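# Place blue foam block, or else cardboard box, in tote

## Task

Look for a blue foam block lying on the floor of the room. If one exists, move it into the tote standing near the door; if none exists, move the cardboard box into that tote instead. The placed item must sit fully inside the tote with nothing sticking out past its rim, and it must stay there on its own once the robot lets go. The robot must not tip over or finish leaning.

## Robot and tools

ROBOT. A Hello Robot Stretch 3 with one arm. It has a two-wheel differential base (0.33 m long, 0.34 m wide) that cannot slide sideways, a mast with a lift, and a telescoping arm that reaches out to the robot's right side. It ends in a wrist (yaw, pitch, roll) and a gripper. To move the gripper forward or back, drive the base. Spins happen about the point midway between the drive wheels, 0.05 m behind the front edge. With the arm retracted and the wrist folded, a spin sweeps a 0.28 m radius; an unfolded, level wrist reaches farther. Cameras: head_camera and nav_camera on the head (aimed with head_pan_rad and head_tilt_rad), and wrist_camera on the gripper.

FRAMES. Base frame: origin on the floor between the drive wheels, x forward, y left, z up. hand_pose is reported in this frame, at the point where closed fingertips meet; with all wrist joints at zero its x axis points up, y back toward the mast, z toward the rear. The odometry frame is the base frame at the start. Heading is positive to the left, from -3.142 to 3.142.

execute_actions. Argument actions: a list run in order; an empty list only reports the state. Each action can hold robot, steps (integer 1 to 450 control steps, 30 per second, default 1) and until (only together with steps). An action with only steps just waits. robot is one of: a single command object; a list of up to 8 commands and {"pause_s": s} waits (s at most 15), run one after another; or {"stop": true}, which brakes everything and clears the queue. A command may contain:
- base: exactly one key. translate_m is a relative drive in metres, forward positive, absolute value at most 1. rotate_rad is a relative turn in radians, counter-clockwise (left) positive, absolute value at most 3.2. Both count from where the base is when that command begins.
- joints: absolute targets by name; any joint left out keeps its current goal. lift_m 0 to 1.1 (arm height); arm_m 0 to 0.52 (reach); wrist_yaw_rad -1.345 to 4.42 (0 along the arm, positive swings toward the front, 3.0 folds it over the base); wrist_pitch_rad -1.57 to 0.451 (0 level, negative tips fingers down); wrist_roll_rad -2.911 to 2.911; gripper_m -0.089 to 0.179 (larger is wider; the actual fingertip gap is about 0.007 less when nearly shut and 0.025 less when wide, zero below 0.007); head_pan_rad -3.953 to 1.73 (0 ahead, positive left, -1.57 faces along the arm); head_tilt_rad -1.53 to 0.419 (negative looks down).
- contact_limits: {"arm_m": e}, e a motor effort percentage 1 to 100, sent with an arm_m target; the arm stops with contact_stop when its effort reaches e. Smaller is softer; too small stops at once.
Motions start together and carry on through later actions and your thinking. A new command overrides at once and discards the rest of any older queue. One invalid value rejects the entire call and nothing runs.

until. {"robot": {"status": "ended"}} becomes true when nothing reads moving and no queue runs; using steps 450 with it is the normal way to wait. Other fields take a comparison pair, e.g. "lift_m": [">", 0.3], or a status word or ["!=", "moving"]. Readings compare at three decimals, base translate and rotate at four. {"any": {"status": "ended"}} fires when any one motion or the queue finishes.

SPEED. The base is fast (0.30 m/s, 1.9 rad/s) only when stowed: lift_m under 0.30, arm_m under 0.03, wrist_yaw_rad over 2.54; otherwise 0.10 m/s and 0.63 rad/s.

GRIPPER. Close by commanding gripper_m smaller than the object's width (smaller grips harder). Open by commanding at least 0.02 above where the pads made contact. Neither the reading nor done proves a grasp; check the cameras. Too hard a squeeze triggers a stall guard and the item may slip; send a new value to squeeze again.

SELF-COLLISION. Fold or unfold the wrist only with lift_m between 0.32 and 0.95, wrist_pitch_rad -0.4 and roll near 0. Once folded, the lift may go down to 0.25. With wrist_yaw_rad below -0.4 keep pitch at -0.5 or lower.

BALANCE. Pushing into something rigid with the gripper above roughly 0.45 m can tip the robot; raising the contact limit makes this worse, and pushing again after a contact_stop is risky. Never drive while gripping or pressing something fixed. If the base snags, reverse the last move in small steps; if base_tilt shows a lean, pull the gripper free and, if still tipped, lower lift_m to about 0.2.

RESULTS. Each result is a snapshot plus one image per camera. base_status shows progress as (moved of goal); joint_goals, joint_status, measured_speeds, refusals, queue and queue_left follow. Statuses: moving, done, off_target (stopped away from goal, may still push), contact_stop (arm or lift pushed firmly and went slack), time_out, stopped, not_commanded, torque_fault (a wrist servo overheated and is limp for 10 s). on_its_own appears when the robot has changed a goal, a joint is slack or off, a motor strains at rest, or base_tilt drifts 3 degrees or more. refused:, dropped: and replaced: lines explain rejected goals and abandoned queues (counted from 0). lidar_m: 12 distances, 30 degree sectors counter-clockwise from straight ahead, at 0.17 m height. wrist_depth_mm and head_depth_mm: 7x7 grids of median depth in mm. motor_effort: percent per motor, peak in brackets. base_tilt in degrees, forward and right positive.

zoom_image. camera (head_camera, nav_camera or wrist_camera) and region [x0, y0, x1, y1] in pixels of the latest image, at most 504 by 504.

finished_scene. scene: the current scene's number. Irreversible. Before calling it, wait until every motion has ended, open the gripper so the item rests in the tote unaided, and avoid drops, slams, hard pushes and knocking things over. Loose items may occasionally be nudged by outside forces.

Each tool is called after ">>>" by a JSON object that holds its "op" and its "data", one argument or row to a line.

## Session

>>> {"op": "execute_actions", "data": {
  "actions": [
    {"robot":{"joints":{"head_pan_rad":0,"head_tilt_rad":-0.7,"lift_m":0.28}},"steps":200,"until":{"robot":{"status":"ended"}}}
  ]
}}

>>> {"op": "execute_actions", "data": {
  "actions": [
    {"robot":{"joints":{"head_pan_rad":-1.57}},"steps":200,"until":{"robot":{"status":"ended"}}}
  ]
}}

>>> {"op": "execute_actions", "data": {
  "actions": [
    {"robot":{"joints":{"head_pan_rad":-3.14}},"steps":200,"until":{"robot":{"status":"ended"}}}
  ]
}}

>>> {"op": "execute_actions", "data": {
  "actions": [
    {"robot":{"joints":{"head_pan_rad":1.3}},"steps":300,"until":{"robot":{"status":"ended"}}}
  ]
}}

Scene clock: 1.77 s.
robot.base_odometry: x=+0.000 y=+0.000 heading=+0.000 (m, m, rad; robot's odometry frame)
robot.turned_by_wheels: +0.000 (rad since the last result)
robot.turned_by_imu: +0.000 (rad since the last result)
robot.base_tilt: forward=+1.0 right=+0.5 (deg)
robot.lidar_m: 2.04 1.12 0.82 0.80 0.83 1.14 1.39 1.32 0.98 0.94 0.98 1.36
robot.head_depth_mm: 1663 1865 2113 2075 1656 1373 1189 / 1679 1882 2139 2065 1649 1377 1178 / 1698 1897 2129 2072 1643 1369 1177 / 1691 1914 2157 2052 1647 1363 1176 / 1731 1939 2196 2043 1643 1362 1172 / 1737 1963 2206 2043 1638 1363 1170 / 1750 1960 2239 2036 1636 1358 1173
robot.base_status: not_commanded
robot.joint_positions: lift_m=+0.280 arm_m=+0.002 wrist_yaw_rad=+3.044 wrist_pitch_rad=-0.510 wrist_roll_rad=+0.012 gripper_m=+0.037 head_pan_rad=-0.002 head_tilt_rad=-0.691
robot.joint_goals: lift_m=+0.280 arm_m=+0.002 wrist_yaw_rad=+3.044 wrist_pitch_rad=-0.510 wrist_roll_rad=+0.012 gripper_m=+0.037 head_pan_rad=+0.000 head_tilt_rad=-0.700
robot.joint_status: lift_m=done arm_m=not_commanded wrist_yaw_rad=not_commanded wrist_pitch_rad=not_commanded wrist_roll_rad=not_commanded gripper_m=not_commanded head_pan_rad=done head_tilt_rad=done
robot.measured_speeds: translate_m=+0.000 rotate_rad=+0.000 lift_m=+0.000 arm_m=+0.000 wrist_yaw_rad=+0.000 wrist_pitch_rad=+0.000 wrist_roll_rad=+0.000 head_pan_rad=+0.000 head_tilt_rad=+0.000
robot: refusals=0 queue=done queue_left=0
robot.motor_effort: left_wheel=+0(0) right_wheel=+0(0) lift_m=+19(21) arm_m=+0(0) wrist_yaw_rad=+0(1) wrist_pitch_rad=+6(6) wrist_roll_rad=+0(0) gripper_m=-1(0) head_pan_rad=+1(3) head_tilt_rad=-2(29) (%)
robot.hand_pose: x=-0.0006 y=+0.0637 z=+0.2728 quat_wxyz=(+0.213, +0.696, +0.144, +0.671) (m; robot's base frame)
robot.wrist_depth_mm: 743 759 768 798 802 816 827 / 836 835 844 849 865 884 849 / 746 728 731 716 706 700 689 / 605 595 595 592 579 571 574 / 514 524 - - 494 492 489 / 463 - - - 423 428 425 / - - - - 388 384 381
pictures: head_camera (sideways: a quarter turn clockwise sets it upright), nav_camera (sideways: a quarter turn counterclockwise sets it upright), wrist_camera
Images, in order (width x height): head_camera 896x504, nav_camera 672x504, wrist_camera 644x364.

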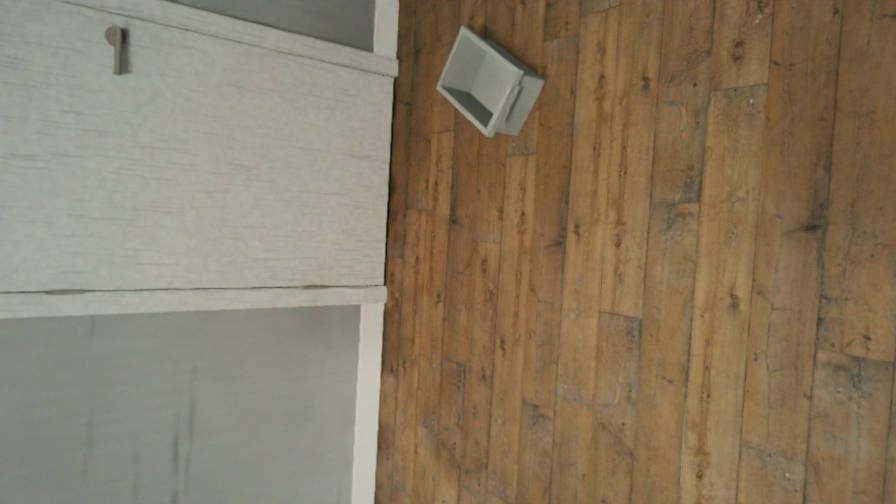

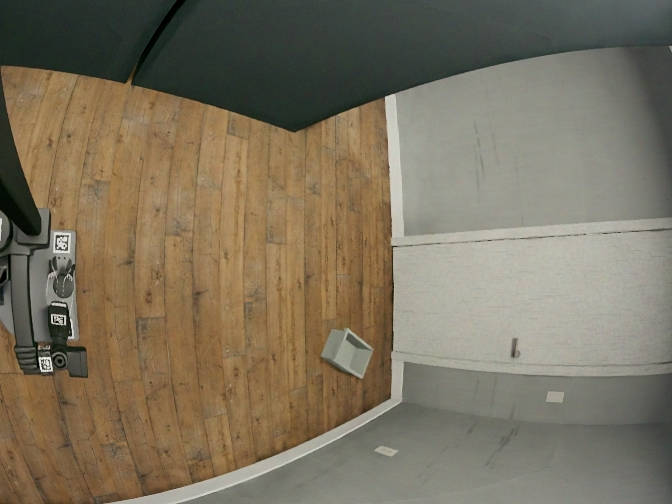

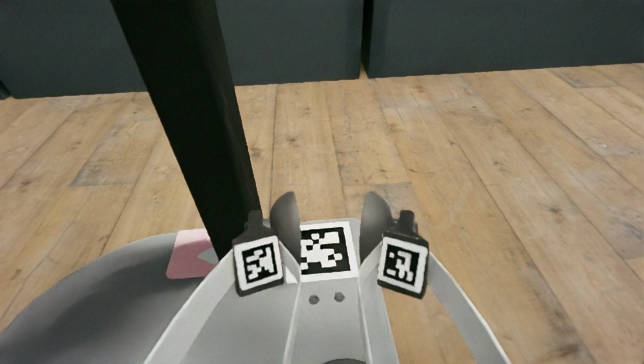

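Scene clock: 3.13 s.
robot.base_odometry: x=+0.000 y=+0.000 heading=+0.000 (m, m, rad; robot's odometry frame)
robot.turned_by_wheels: +0.000 (rad since the last result)
robot.turned_by_imu: +0.000 (rad since the last result)
robot.base_tilt: forward=+1.1 right=+0.6 (deg)
robot.lidar_m: 2.04 1.12 0.83 0.80 0.83 1.15 1.38 1.32 0.97 0.94 0.98 1.35
robot.head_depth_mm: 756 843 956 1104 1305 1377 1185 / 762 850 965 1120 1318 1374 1182 / 767 857 972 1137 1342 1372 1182 / 769 863 986 1145 1357 1375 1171 / 778 874 991 1154 1369 1371 1171 / 784 877 1001 1167 1391 1362 1174 / 788 886 1015 1177 1412 1358 1170
robot.base_status: not_commanded
robot.joint_positions: lift_m=+0.280 arm_m=+0.002 wrist_yaw_rad=+3.044 wrist_pitch_rad=-0.510 wrist_roll_rad=+0.012 gripper_m=+0.037 head_pan_rad=-1.563 head_tilt_rad=-0.691
robot.joint_goals: lift_m=+0.280 arm_m=+0.002 wrist_yaw_rad=+3.044 wrist_pitch_rad=-0.510 wrist_roll_rad=+0.012 gripper_m=+0.037 head_pan_rad=-1.570 head_tilt_rad=-0.700
robot.joint_status: lift_m=done arm_m=not_commanded wrist_yaw_rad=not_commanded wrist_pitch_rad=not_commanded wrist_roll_rad=not_commanded gripper_m=not_commanded head_pan_rad=done head_tilt_rad=done
robot.measured_speeds: translate_m=+0.000 rotate_rad=+0.000 lift_m=+0.000 arm_m=+0.000 wrist_yaw_rad=+0.000 wrist_pitch_rad=+0.000 wrist_roll_rad=+0.000 head_pan_rad=+0.000 head_tilt_rad=+0.000
robot: refusals=0 queue=done queue_left=0
robot.motor_effort: left_wheel=-1(0) right_wheel=+0(0) lift_m=+19(19) arm_m=+0(0) wrist_yaw_rad=+0(0) wrist_pitch_rad=+6(6) wrist_roll_rad=+0(0) gripper_m=+0(0) head_pan_rad=-4(43) head_tilt_rad=-3(3) (%)
robot.hand_pose: x=-0.0006 y=+0.0637 z=+0.2728 quat_wxyz=(+0.213, +0.696, +0.144, +0.671) (m; robot's base frame)
robot.wrist_depth_mm: 744 755 773 785 820 821 836 / 827 841 835 860 869 875 854 / 739 738 720 712 697 690 679 / 605 605 596 588 588 574 569 / 519 520 - - 495 496 489 / 461 - - - 422 433 430 / - - - - 381 381 379
pictures: head_camera (sideways: a quarter turn clockwise sets it upright), nav_camera (sideways: a quarter turn counterclockwise sets it upright), wrist_camera
Images, in order (width x height): head_camera 896x504, nav_camera 672x504, wrist_camera 644x364.

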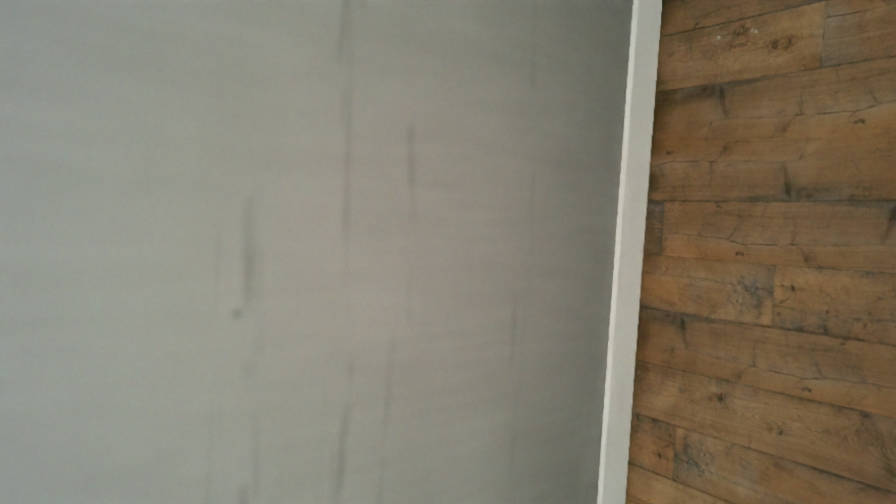

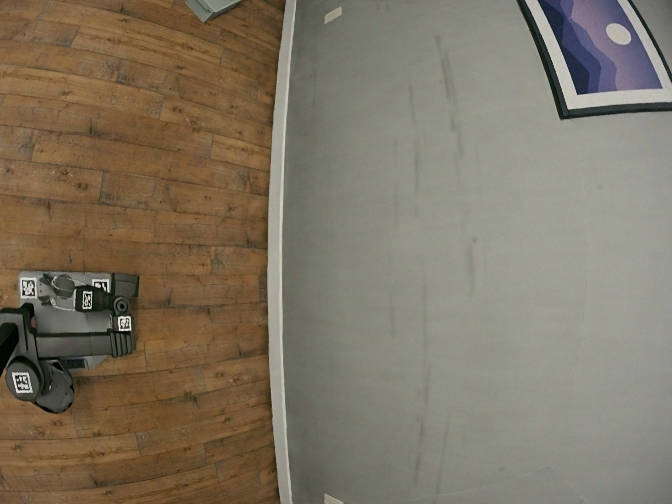

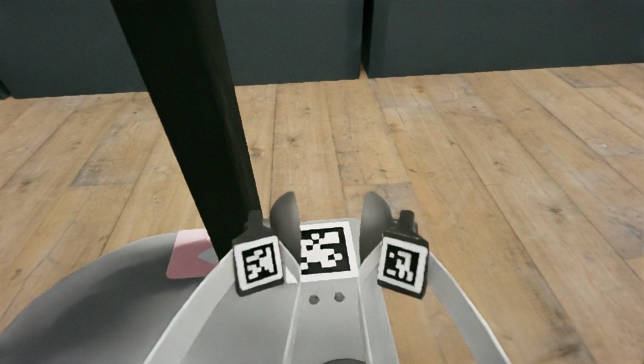

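Scene clock: 4.50 s.
robot.base_odometry: x=+0.000 y=+0.000 heading=+0.000 (m, m, rad; robot's odometry frame)
robot.turned_by_wheels: +0.000 (rad since the last result)
robot.turned_by_imu: +0.000 (rad since the last result)
robot.base_tilt: forward=+1.1 right=+0.5 (deg)
robot.lidar_m: 2.04 1.12 0.82 0.80 0.83 1.15 1.38 1.32 0.97 0.94 0.98 1.36
robot.head_depth_mm: 1412 1578 1794 1990 1654 1381 1182 / 1420 1584 1792 2006 1655 1374 1177 / 1397 1509 1706 1905 1646 1370 1176 / 1401 1547 1693 1893 1636 1369 1177 / 1416 1570 1703 1880 1641 1366 1168 / 1414 1585 1696 1888 1629 1361 1169 / 1435 1538 1669 1899 1629 1360 1167
robot.base_status: not_commanded
robot.joint_positions: lift_m=+0.280 arm_m=+0.002 wrist_yaw_rad=+3.044 wrist_pitch_rad=-0.510 wrist_roll_rad=+0.012 gripper_m=+0.037 head_pan_rad=-3.133 head_tilt_rad=-0.691
robot.joint_goals: lift_m=+0.280 arm_m=+0.002 wrist_yaw_rad=+3.044 wrist_pitch_rad=-0.510 wrist_roll_rad=+0.012 gripper_m=+0.037 head_pan_rad=-3.140 head_tilt_rad=-0.700
robot.joint_status: lift_m=done arm_m=not_commanded wrist_yaw_rad=not_commanded wrist_pitch_rad=not_commanded wrist_roll_rad=not_commanded gripper_m=not_commanded head_pan_rad=done head_tilt_rad=done
robot.measured_speeds: translate_m=+0.000 rotate_rad=+0.000 lift_m=+0.000 arm_m=+0.000 wrist_yaw_rad=+0.000 wrist_pitch_rad=+0.000 wrist_roll_rad=+0.000 head_pan_rad=+0.000 head_tilt_rad=+0.000
robot: refusals=0 queue=done queue_left=0
robot.motor_effort: left_wheel=-1(0) right_wheel=+1(1) lift_m=+20(20) arm_m=+0(0) wrist_yaw_rad=+0(0) wrist_pitch_rad=+6(6) wrist_roll_rad=+0(0) gripper_m=+1(0) head_pan_rad=-4(43) head_tilt_rad=-3(3) (%)
robot.hand_pose: x=-0.0006 y=+0.0637 z=+0.2728 quat_wxyz=(+0.213, +0.696, +0.144, +0.671) (m; robot's base frame)
robot.wrist_depth_mm: 747 750 769 790 797 822 830 / 830 836 840 860 857 873 867 / 738 737 736 716 700 697 684 / 611 597 594 591 585 581 572 / 510 530 - - 500 493 489 / 458 - - - 425 431 425 / - - - - 387 381 379
pictures: head_camera (sideways: a quarter turn clockwise sets it upright), nav_camera (sideways: a quarter turn counterclockwise sets it upright), wrist_camera
Images, in order (width x height): head_camera 896x504, nav_camera 672x504, wrist_camera 644x364.

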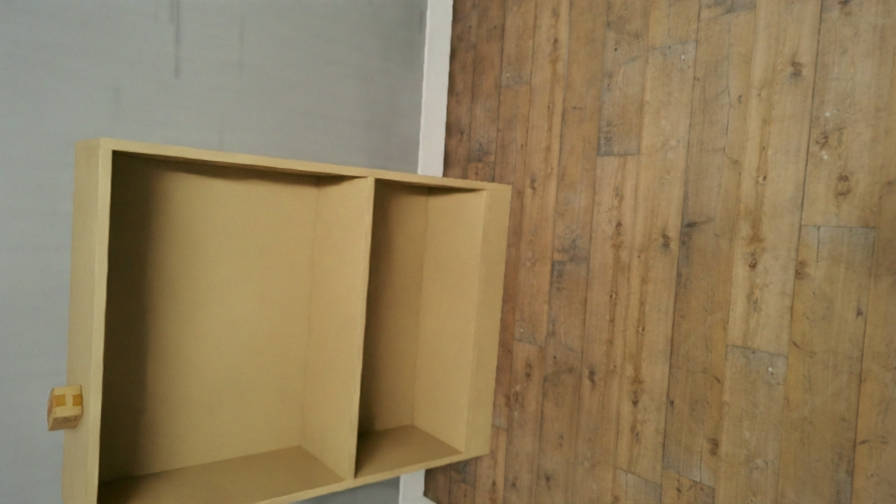

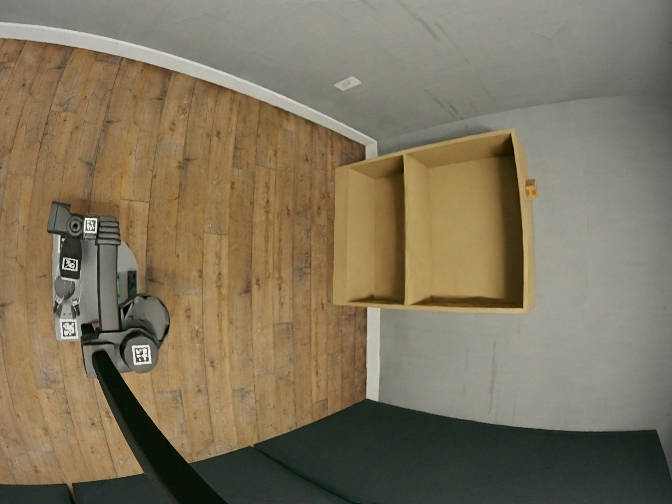

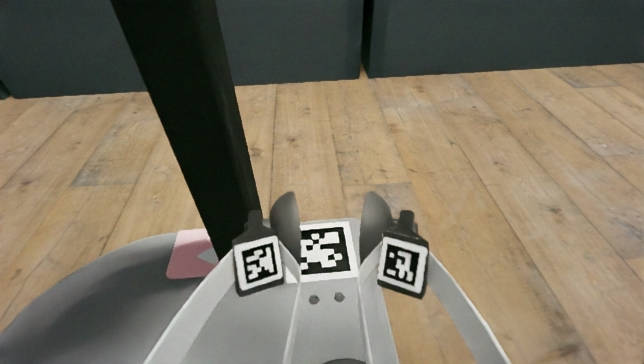

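Scene clock: 7.23 s.
robot.base_odometry: x=+0.000 y=+0.000 heading=+0.000 (m, m, rad; robot's odometry frame)
robot.turned_by_wheels: +0.000 (rad since the last result)
robot.turned_by_imu: +0.000 (rad since the last result)
robot.base_tilt: forward=+1.0 right=+0.6 (deg)
robot.lidar_m: 2.04 1.12 0.82 0.80 0.83 1.15 1.38 1.32 0.97 0.94 0.98 1.36
robot.head_depth_mm: 708 800 920 1084 1319 1378 1185 / 691 781 895 1051 1267 1385 1178 / 676 760 869 1014 1219 1360 1178 / 677 761 867 1008 1170 1335 1178 / 648 726 824 956 1131 1304 1171 / 637 710 802 926 1091 1295 1172 / 624 695 785 897 1052 1271 1167
robot.base_status: not_commanded
robot.joint_positions: lift_m=+0.280 arm_m=+0.002 wrist_yaw_rad=+3.044 wrist_pitch_rad=-0.510 wrist_roll_rad=+0.012 gripper_m=+0.037 head_pan_rad=+1.293 head_tilt_rad=-0.691
robot.joint_goals: lift_m=+0.280 arm_m=+0.002 wrist_yaw_rad=+3.044 wrist_pitch_rad=-0.510 wrist_roll_rad=+0.012 gripper_m=+0.037 head_pan_rad=+1.300 head_tilt_rad=-0.700
robot.joint_status: lift_m=done arm_m=not_commanded wrist_yaw_rad=not_commanded wrist_pitch_rad=not_commanded wrist_roll_rad=not_commanded gripper_m=not_commanded head_pan_rad=done head_tilt_rad=done
robot.measured_speeds: translate_m=+0.000 rotate_rad=+0.000 lift_m=+0.000 arm_m=+0.000 wrist_yaw_rad=+0.000 wrist_pitch_rad=+0.000 wrist_roll_rad=+0.000 head_pan_rad=+0.000 head_tilt_rad=+0.000
robot: refusals=0 queue=done queue_left=0
robot.motor_effort: left_wheel=+0(0) right_wheel=+0(1) lift_m=+19(19) arm_m=+0(0) wrist_yaw_rad=-1(0) wrist_pitch_rad=+6(6) wrist_roll_rad=+0(0) gripper_m=+1(0) head_pan_rad=+4(43) head_tilt_rad=-3(2) (%)
robot.hand_pose: x=-0.0006 y=+0.0637 z=+0.2728 quat_wxyz=(+0.213, +0.696, +0.144, +0.671) (m; robot's base frame)
robot.wrist_depth_mm: 745 760 778 792 801 817 836 / 829 830 858 851 864 875 865 / 738 725 732 717 701 701 678 / 610 595 591 585 583 571 570 / 516 522 - - 496 494 487 / 455 - - - 424 430 427 / - - - - 385 381 378
pictures: head_camera (sideways: a quarter turn clockwise sets it upright), nav_camera (sideways: a quarter turn counterclockwise sets it upright), wrist_camera
Images, in order (width x height): head_camera 896x504, nav_camera 672x504, wrist_camera 644x364.

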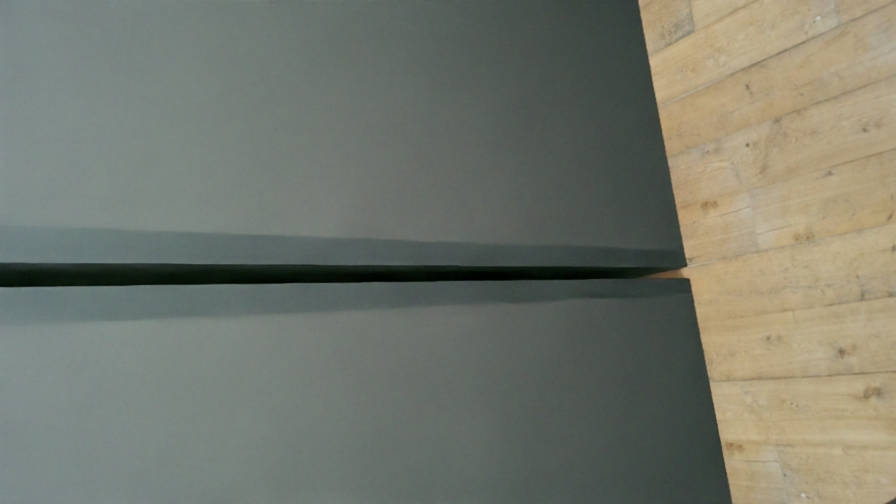

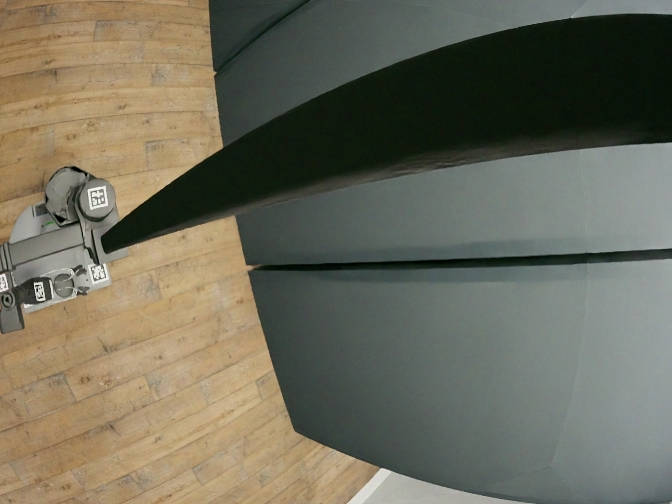

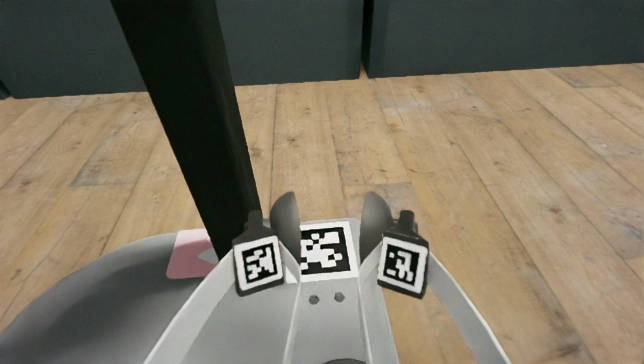

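>>> {"op": "execute_actions", "data": {
  "actions": [
    {"robot":[{"base":{"translate_m":0.99}},{"base":{"translate_m":0.62}},{"base":{"rotate_rad":1.5},"joints":{"head_pan_rad":0.6,"head_tilt_rad":-0.6}},{"base":{"translate_m":0.99}},{"base":{"translate_m":0.8}}],"steps":450,"until":{"robot":{"status":"ended"}}},
    {"steps":300,"until":{"robot":{"status":"ended"}}}
  ]
}}

Scene clock: 28.17 s.
robot.base_odometry: x=+1.737 y=+1.786 heading=+1.500 (m, m, rad; robot's odometry frame)
robot.turned_by_wheels: +1.500 (rad since the last result)
robot.turned_by_imu: +1.522 (rad since the last result)
robot.base_tilt: forward=+1.1 right=+0.5 (deg)
robot.lidar_m: 1.09 1.66 2.43 3.15 0.85 0.85 1.56 0.51 0.35 0.34 0.34 0.45
robot.head_depth_mm: 1687 1837 2002 2161 1805 1466 1230 / 1796 1956 1707 2188 1810 1467 1229 / 1902 2048 1696 2345 1780 1451 1220 / 2039 2154 1814 2311 1778 1452 1224 / 2177 2343 2709 2305 1776 1446 1222 / 2327 2438 2707 2295 1772 1440 1219 / 2546 2714 3088 2285 1770 1434 1207
robot.base_status: done (translate_m +0.8000 of +0.8000)
robot.joint_positions: lift_m=+0.280 arm_m=+0.002 wrist_yaw_rad=+3.044 wrist_pitch_rad=-0.510 wrist_roll_rad=+0.012 gripper_m=+0.037 head_pan_rad=+0.607 head_tilt_rad=-0.605
robot.joint_goals: lift_m=+0.280 arm_m=+0.002 wrist_yaw_rad=+3.044 wrist_pitch_rad=-0.510 wrist_roll_rad=+0.012 gripper_m=+0.037 head_pan_rad=+0.600 head_tilt_rad=-0.600
robot.joint_status: lift_m=done arm_m=not_commanded wrist_yaw_rad=not_commanded wrist_pitch_rad=not_commanded wrist_roll_rad=not_commanded gripper_m=not_commanded head_pan_rad=done head_tilt_rad=done
robot.measured_speeds: translate_m=+0.000 rotate_rad=+0.000 lift_m=+0.000 arm_m=+0.000 wrist_yaw_rad=+0.000 wrist_pitch_rad=+0.000 wrist_roll_rad=+0.000 head_pan_rad=+0.000 head_tilt_rad=+0.000
robot: refusals=0 queue=done queue_left=0
robot.motor_effort: left_wheel=-2(7) right_wheel=+2(11) lift_m=+20(19) arm_m=+0(0) wrist_yaw_rad=-1(0) wrist_pitch_rad=+6(6) wrist_roll_rad=+0(0) gripper_m=-1(0) head_pan_rad=-4(41) head_tilt_rad=+2(10) (%)
robot.hand_pose: x=-0.0006 y=+0.0637 z=+0.2727 quat_wxyz=(+0.213, +0.696, +0.144, +0.671) (m; robot's base frame)
robot.wrist_depth_mm: - - - - - - - / 822 936 911 895 887 864 860 / 710 734 735 704 701 702 685 / 607 597 591 588 585 576 573 / 511 526 - - 495 492 493 / 459 - - - 422 429 427 / - - - - 384 380 381
pictures: head_camera (sideways: a quarter turn clockwise sets it upright), nav_camera (sideways: a quarter turn counterclockwise sets it upright), wrist_camera
Images, in order (width x height): head_camera 896x504, nav_camera 672x504, wrist_camera 644x364.

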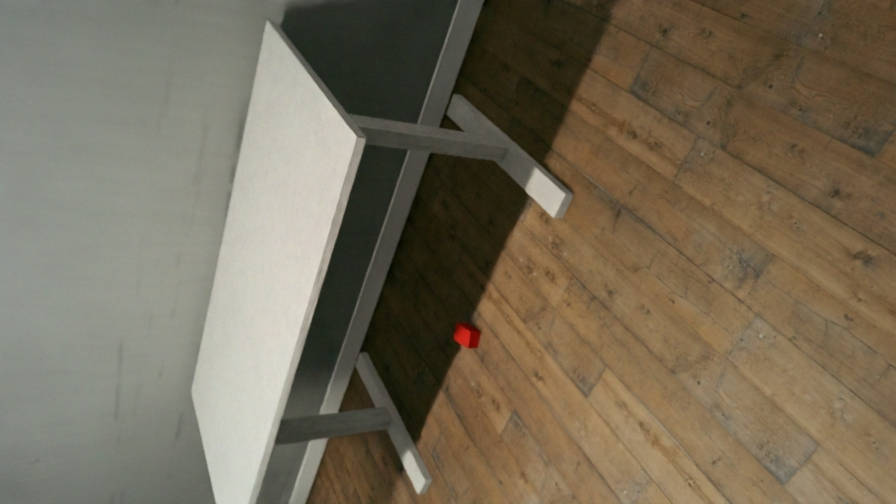

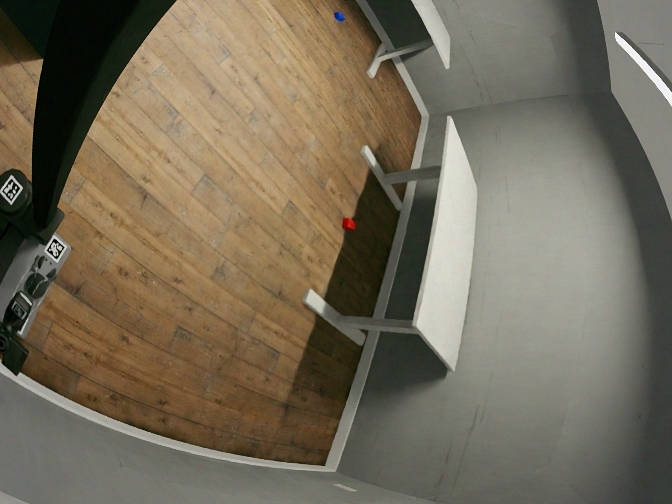

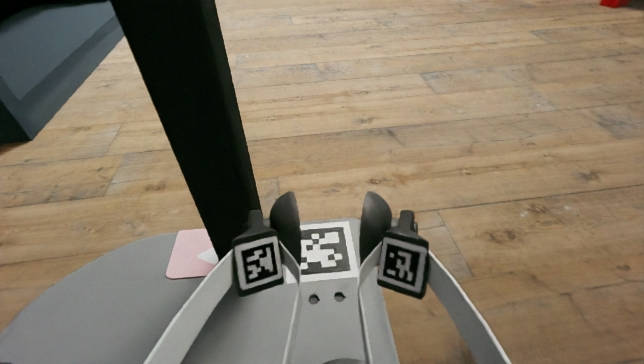

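>>> {"op": "execute_actions", "data": {
  "actions": [
    {"robot":[{"base":{"rotate_rad":1.45},"joints":{"head_pan_rad":0.0,"head_tilt_rad":-0.6}},{"base":{"translate_m":0.99}},{"base":{"translate_m":0.5}}],"steps":450,"until":{"robot":{"status":"ended"}}}
  ]
}}

Scene clock: 38.97 s.
robot.base_odometry: x=+0.274 y=+2.070 heading=+2.950 (m, m, rad; robot's odometry frame)
robot.turned_by_wheels: +1.450 (rad since the last result)
robot.turned_by_imu: +1.468 (rad since the last result)
robot.base_tilt: forward=+1.0 right=+0.5 (deg)
robot.lidar_m: 1.65 1.57 1.28 0.83 1.29 1.16 1.81 1.82 1.52 1.75 1.35 1.66
robot.head_depth_mm: 1690 1894 1510 2257 1811 1459 1235 / 1677 1849 1505 2155 1794 1456 1227 / 1657 1836 1493 2234 1790 1455 1219 / 1634 1816 1483 2222 1784 1450 1221 / 1617 1798 1475 2172 1779 1449 1218 / 1605 1765 1456 2132 1765 1440 1218 / 1578 1754 1455 2120 1773 1443 1214
robot.base_status: done (translate_m +0.5000 of +0.5000)
robot.joint_positions: lift_m=+0.280 arm_m=+0.002 wrist_yaw_rad=+3.044 wrist_pitch_rad=-0.510 wrist_roll_rad=+0.012 gripper_m=+0.037 head_pan_rad=+0.007 head_tilt_rad=-0.605
robot.joint_goals: lift_m=+0.280 arm_m=+0.002 wrist_yaw_rad=+3.044 wrist_pitch_rad=-0.510 wrist_roll_rad=+0.012 gripper_m=+0.037 head_pan_rad=+0.000 head_tilt_rad=-0.600
robot.joint_status: lift_m=done arm_m=not_commanded wrist_yaw_rad=not_commanded wrist_pitch_rad=not_commanded wrist_roll_rad=not_commanded gripper_m=not_commanded head_pan_rad=done head_tilt_rad=done
robot.measured_speeds: translate_m=+0.000 rotate_rad=+0.000 lift_m=+0.000 arm_m=+0.000 wrist_yaw_rad=+0.000 wrist_pitch_rad=+0.000 wrist_roll_rad=+0.000 head_pan_rad=+0.000 head_tilt_rad=+0.000
robot: refusals=0 queue=done queue_left=0
robot.motor_effort: left_wheel=-2(8) right_wheel=+2(12) lift_m=+20(19) arm_m=+0(0) wrist_yaw_rad=+1(0) wrist_pitch_rad=+6(6) wrist_roll_rad=+0(0) gripper_m=+0(1) head_pan_rad=-4(39) head_tilt_rad=+2(3) (%)
robot.hand_pose: x=-0.0006 y=+0.0637 z=+0.2727 quat_wxyz=(+0.213, +0.696, +0.144, +0.671) (m; robot's base frame)
robot.wrist_depth_mm: - - 942 971 991 - - / 796 812 860 885 876 871 867 / 742 737 739 706 701 701 687 / 608 599 588 587 591 570 568 / 519 527 - - 502 493 489 / 460 - - - 425 429 425 / - - - - 385 381 380
pictures: head_camera (sideways: a quarter turn clockwise sets it upright), nav_camera (sideways: a quarter turn counterclockwise sets it upright), wrist_camera
Images, in order (width x height): head_camera 896x504, nav_camera 672x504, wrist_camera 644x364.

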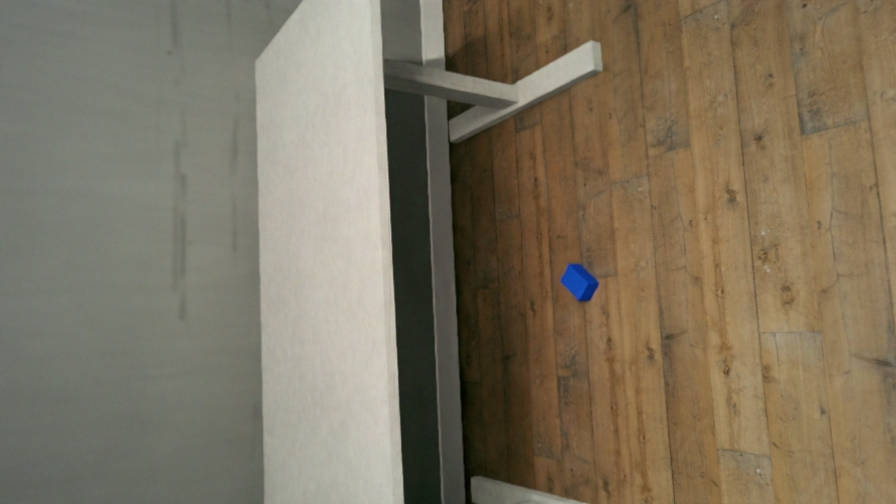

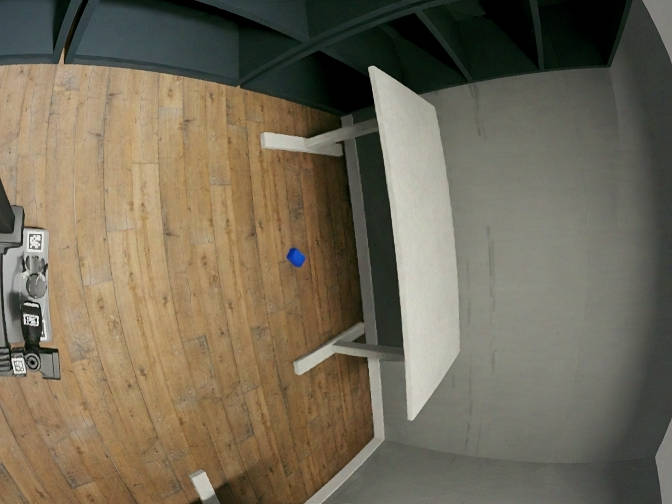

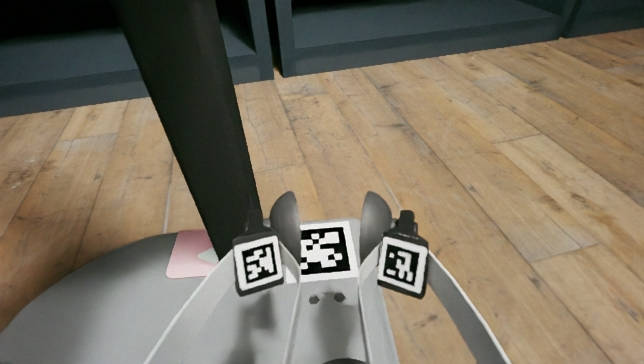

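>>> {"op": "execute_actions", "data": {
  "actions": [
    {"robot":[{"base":{"rotate_rad":0.072}},{"base":{"translate_m":0.64}},{"base":{"rotate_rad":1.47},"joints":{"head_pan_rad":-1.57,"head_tilt_rad":-1.1}},{"joints":{"lift_m":0.4,"wrist_pitch_rad":-0.4}},{"joints":{"wrist_yaw_rad":0,"gripper_m":0.15}},{"joints":{"wrist_pitch_rad":-1.2,"lift_m":0.22,"arm_m":0.34}}],"steps":450,"until":{"robot":{"status":"ended"}}},
    {"steps":300,"until":{"robot":{"status":"ended"}}}
  ]
}}

Scene clock: 56.27 s.
robot.base_odometry: x=-0.361 y=+2.146 heading=-1.792 (m, m, rad; robot's odometry frame)
robot.turned_by_wheels: +1.542 (rad since the last result)
robot.turned_by_imu: +1.559 (rad since the last result)
robot.base_tilt: forward=+1.1 right=+0.4 (deg)
robot.lidar_m: 0.95 1.03 1.07 2.46 2.46 1.90 1.24 1.70 1.06 1.32 1.07 1.02
robot.head_depth_mm: 936 805 1415 1431 1305 1183 1096 / 936 808 1543 1441 1302 1203 - / 940 806 746 1486 1299 1200 - / 942 805 747 1473 1295 1200 - / 941 807 735 1448 1297 1191 1089 / 939 809 735 1443 1308 1193 1088 / 940 809 721 1451 1301 1185 1087
robot.base_status: done (rotate_rad +1.4699 of +1.4700)
robot.joint_positions: lift_m=+0.220 arm_m=+0.340 wrist_yaw_rad=+0.002 wrist_pitch_rad=-1.200 wrist_roll_rad=+0.012 gripper_m=+0.150 head_pan_rad=-1.563 head_tilt_rad=-1.087
robot.joint_goals: lift_m=+0.220 arm_m=+0.340 wrist_yaw_rad=+0.000 wrist_pitch_rad=-1.200 wrist_roll_rad=+0.012 gripper_m=+0.150 head_pan_rad=-1.570 head_tilt_rad=-1.100
robot.joint_status: lift_m=done arm_m=done wrist_yaw_rad=done wrist_pitch_rad=done wrist_roll_rad=not_commanded gripper_m=done head_pan_rad=done head_tilt_rad=done
robot.measured_speeds: translate_m=+0.000 rotate_rad=+0.000 lift_m=+0.000 arm_m=+0.000 wrist_yaw_rad=+0.000 wrist_pitch_rad=+0.000 wrist_roll_rad=+0.000 head_pan_rad=+0.000 head_tilt_rad=+0.000
robot: refusals=0 queue=done queue_left=0
robot.motor_effort: left_wheel=-2(9) right_wheel=+2(12) lift_m=+19(27) arm_m=+4(3) wrist_yaw_rad=-2(4) wrist_pitch_rad=+0(11) wrist_roll_rad=+0(0) gripper_m=+0(81) head_pan_rad=-4(45) head_tilt_rad=-4(25) (%)
robot.hand_pose: x=-0.0215 y=-0.5549 z=+0.1113 quat_wxyz=(+0.581, +0.398, -0.586, -0.402) (m; robot's base frame)
robot.wrist_depth_mm: 309 304 303 300 295 292 289 / 299 250 266 291 288 285 283 / 292 246 283 284 282 280 276 / 286 285 282 278 278 273 273 / 281 281 275 272 272 269 266 / 275 270 270 268 266 261 261 / 268 267 263 263 261 257 255
pictures: head_camera (sideways: a quarter turn clockwise sets it upright), nav_camera (sideways: a quarter turn counterclockwise sets it upright), wrist_camera
Images, in order (width x height): head_camera 896x504, nav_camera 672x504, wrist_camera 644x364.

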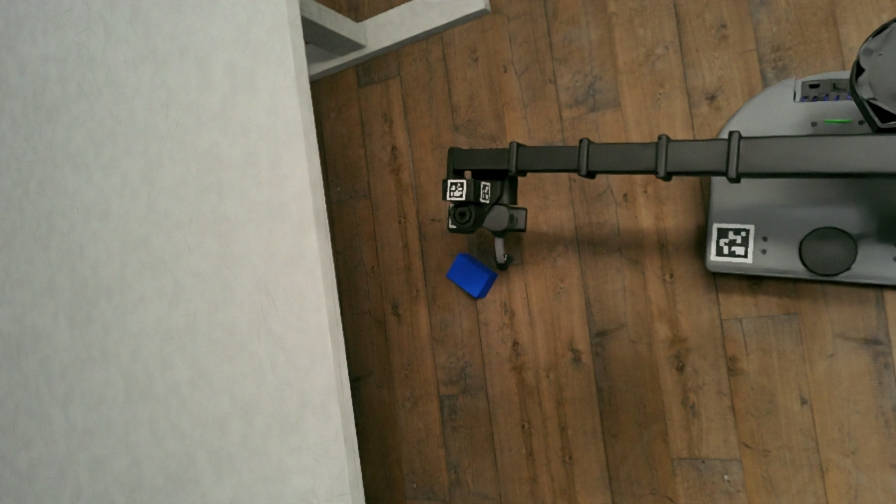

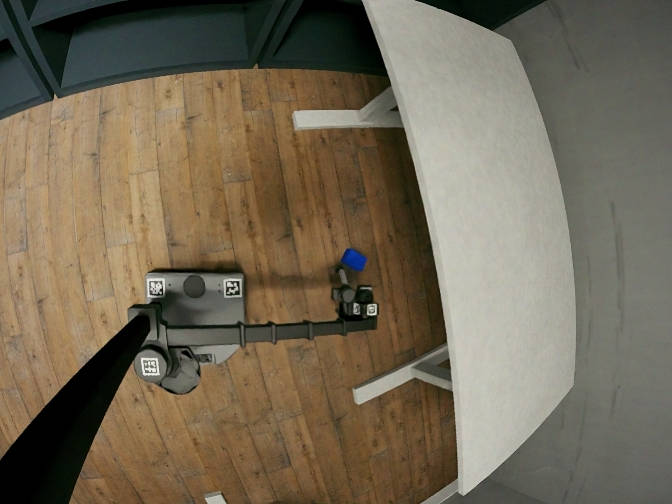

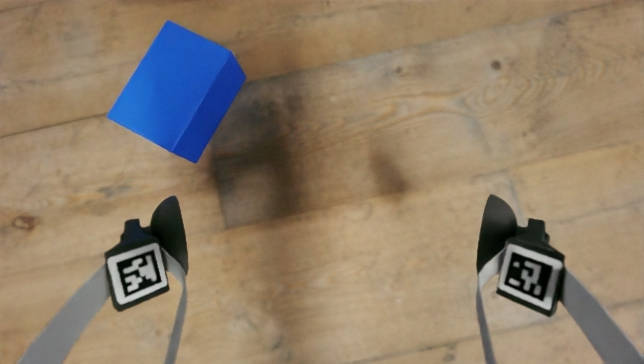

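>>> {"op": "execute_actions", "data": {
  "actions": [
    {"robot":[{"base":{"translate_m":0.112},"joints":{"arm_m":0.43}},{"joints":{"lift_m":0.15}}],"steps":450,"until":{"robot":{"status":"ended"}}}
  ]
}}

Scene clock: 60.27 s.
robot.base_odometry: x=-0.386 y=+2.037 heading=-1.792 (m, m, rad; robot's odometry frame)
robot.turned_by_wheels: +0.000 (rad since the last result)
robot.turned_by_imu: +0.000 (rad since the last result)
robot.base_tilt: forward=+1.1 right=+0.6 (deg)
robot.lidar_m: 0.84 0.97 0.95 2.47 2.48 1.99 1.36 1.81 1.11 1.30 0.94 0.88
robot.head_depth_mm: 936 806 746 1442 1297 1184 1093 / 934 806 748 1436 1300 1200 - / 938 808 734 1495 1323 1213 - / 943 809 733 1450 1301 1205 - / 941 807 722 1440 1307 1182 1089 / 939 807 722 1443 1301 1188 1089 / 942 810 711 1447 1306 1180 1090
robot.base_status: done (translate_m +0.1120 of +0.1120)
robot.joint_positions: lift_m=+0.150 arm_m=+0.430 wrist_yaw_rad=+0.002 wrist_pitch_rad=-1.200 wrist_roll_rad=+0.012 gripper_m=+0.150 head_pan_rad=-1.563 head_tilt_rad=-1.087
robot.joint_goals: lift_m=+0.150 arm_m=+0.430 wrist_yaw_rad=+0.000 wrist_pitch_rad=-1.200 wrist_roll_rad=+0.012 gripper_m=+0.150 head_pan_rad=-1.570 head_tilt_rad=-1.100
robot.joint_status: lift_m=done arm_m=done wrist_yaw_rad=done wrist_pitch_rad=done wrist_roll_rad=not_commanded gripper_m=done head_pan_rad=done head_tilt_rad=done
robot.measured_speeds: translate_m=+0.000 rotate_rad=+0.000 lift_m=+0.000 arm_m=+0.000 wrist_yaw_rad=+0.000 wrist_pitch_rad=+0.000 wrist_roll_rad=+0.000 head_pan_rad=+0.000 head_tilt_rad=+0.000
robot: refusals=0 queue=done queue_left=0
robot.motor_effort: left_wheel=-2(2) right_wheel=+2(7) lift_m=+20(19) arm_m=+5(0) wrist_yaw_rad=-2(2) wrist_pitch_rad=+0(1) wrist_roll_rad=+0(0) gripper_m=+0(2) head_pan_rad=-4(4) head_tilt_rad=-5(4) (%)
robot.hand_pose: x=-0.0215 y=-0.6449 z=+0.0413 quat_wxyz=(+0.581, +0.398, -0.586, -0.402) (m; robot's base frame)
robot.wrist_depth_mm: 229 227 224 223 221 218 216 / 225 222 220 218 216 213 211 / 220 217 215 166 210 209 207 / 214 212 209 163 206 205 203 / 209 209 162 160 202 201 198 / 206 202 201 198 198 195 195 / 200 199 196 196 194 192 191
pictures: head_camera (sideways: a quarter turn clockwise sets it upright), nav_camera (sideways: a quarter turn counterclockwise sets it upright), wrist_camera
Images, in order (width x height): head_camera 896x504, nav_camera 672x504, wrist_camera 644x364.

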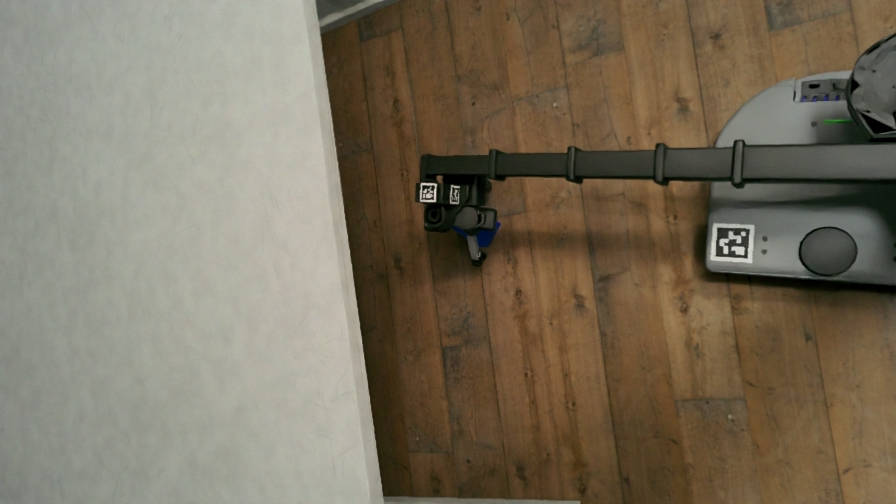

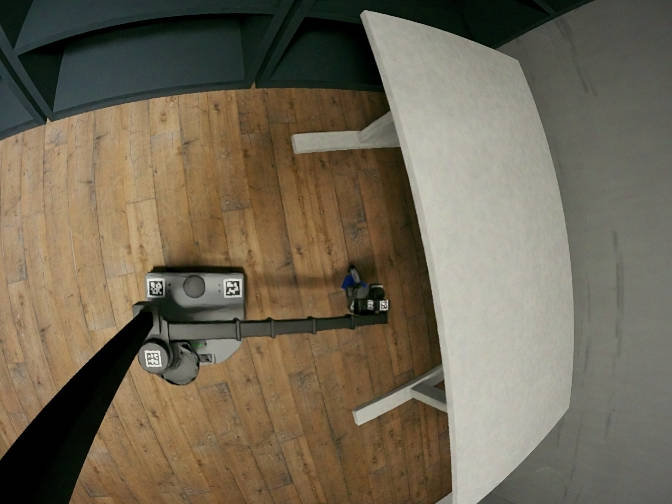

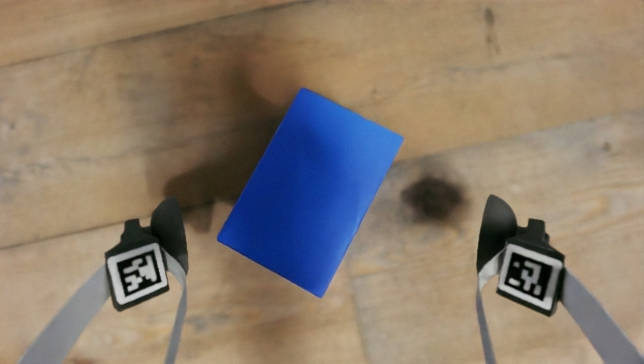

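>>> {"op": "execute_actions", "data": {
  "actions": [
    {"robot":[{"joints":{"arm_m":0.442},"base":{"translate_m":0.012}},{"joints":{"gripper_m":0.02}},{"joints":{"lift_m":0.3}},{"joints":{"arm_m":0.0}},{"joints":{"lift_m":0.4,"wrist_pitch_rad":-0.4}},{"joints":{"wrist_yaw_rad":3.0,"head_pan_rad":0,"head_tilt_rad":-0.7}},{"joints":{"lift_m":0.29}}],"steps":450,"until":{"robot":{"status":"ended"}}},
    {"steps":300,"until":{"robot":{"status":"ended"}}},
    {"robot":[{"base":{"rotate_rad":1.60}},{"base":{"translate_m":0.99}},{"base":{"translate_m":0.99}}],"steps":450,"until":{"robot":{"status":"ended"}}}
  ]
}}

Scene clock: 88.70 s.
robot.base_odometry: x=+1.555 y=+1.648 heading=-0.192 (m, m, rad; robot's odometry frame)
robot.turned_by_wheels: +1.600 (rad since the last result)
robot.turned_by_imu: +1.620 (rad since the last result)
robot.base_tilt: forward=+1.1 right=+0.5 (deg)
robot.lidar_m: 0.52 0.52 0.63 1.24 2.17 2.39 2.78 1.40 0.62 2.62 0.90 0.57
robot.head_depth_mm: 421 475 545 642 778 986 1160 / 415 467 536 627 759 958 1141 / 410 461 528 616 743 926 1132 / 405 454 519 604 724 903 1111 / 400 449 510 584 709 879 1103 / 385 427 487 566 670 856 1083 / 383 429 490 565 655 834 1075
robot.base_status: done (translate_m +0.9900 of +0.9900)
robot.joint_positions: lift_m=+0.290 arm_m=+0.003 wrist_yaw_rad=+2.998 wrist_pitch_rad=-0.422 wrist_roll_rad=+0.012 gripper_m=+0.027 head_pan_rad=-0.007 head_tilt_rad=-0.704
robot.joint_goals: lift_m=+0.290 arm_m=+0.000 wrist_yaw_rad=+3.000 wrist_pitch_rad=-0.400 wrist_roll_rad=+0.012 gripper_m=+0.026 head_pan_rad=+0.000 head_tilt_rad=-0.700
robot.joint_status: lift_m=done arm_m=done wrist_yaw_rad=done wrist_pitch_rad=done wrist_roll_rad=not_commanded gripper_m=done head_pan_rad=done head_tilt_rad=done
robot.measured_speeds: translate_m=+0.000 rotate_rad=+0.000 lift_m=+0.000 arm_m=+0.000 wrist_yaw_rad=+0.000 wrist_pitch_rad=+0.000 wrist_roll_rad=+0.000 head_pan_rad=+0.000 head_tilt_rad=+0.000
robot: refusals=0 queue=done queue_left=0
robot.on_its_own: gripper_m is held at +0.026, not at your +0.020, by its stall guard, which is not easing now
robot.motor_effort: left_wheel=-2(8) right_wheel=+2(11) lift_m=+19(27) arm_m=-4(1) wrist_yaw_rad=+1(4) wrist_pitch_rad=+12(12) wrist_roll_rad=+0(0) gripper_m=-20(95) head_pan_rad=+4(42) head_tilt_rad=+2(21) (%)
robot.hand_pose: x=+0.0109 y=+0.0741 z=+0.3019 quat_wxyz=(+0.198, +0.704, +0.097, +0.675) (m; robot's base frame)
robot.wrist_depth_mm: - - - - 888 605 466 / - - - - 933 639 477 / 902 892 866 780 808 658 492 / 707 706 692 164 164 636 507 / 581 579 - 159 158 553 510 / 491 506 - 156 460 482 472 / 443 - - - 417 415 412
pictures: head_camera (sideways: a quarter turn clockwise sets it upright), nav_camera (sideways: a quarter turn counterclockwise sets it upright), wrist_camera
Images, in order (width x height): head_camera 896x504, nav_camera 672x504, wrist_camera 644x364.

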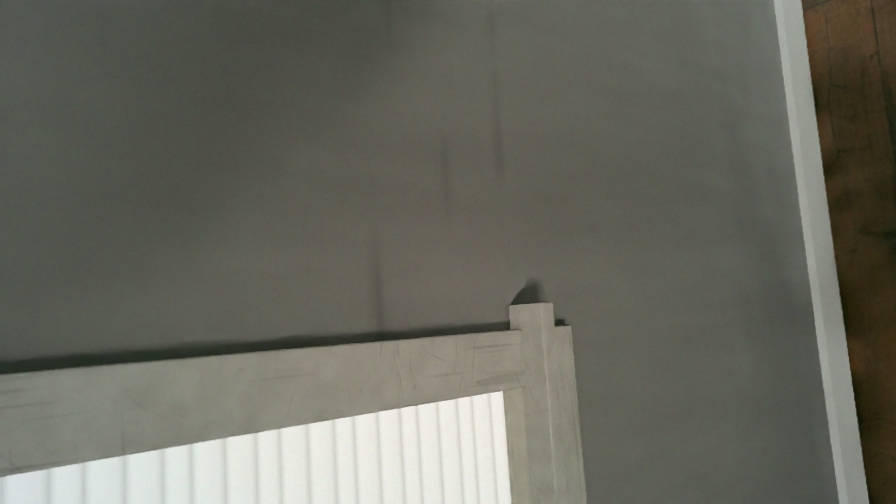

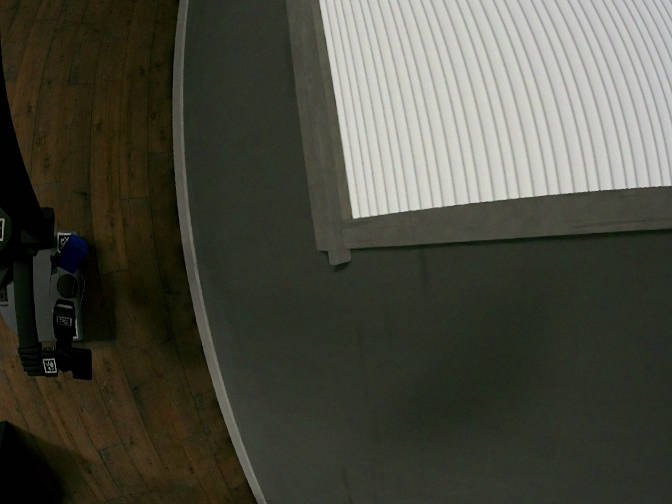

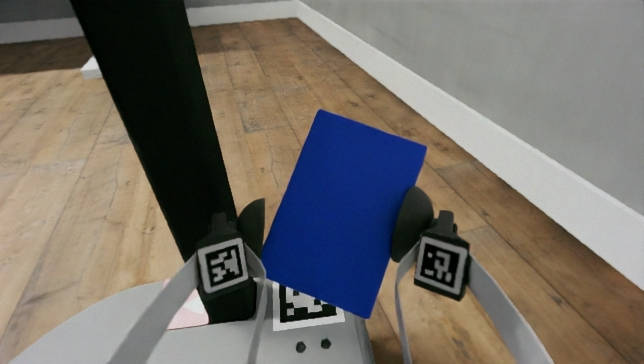

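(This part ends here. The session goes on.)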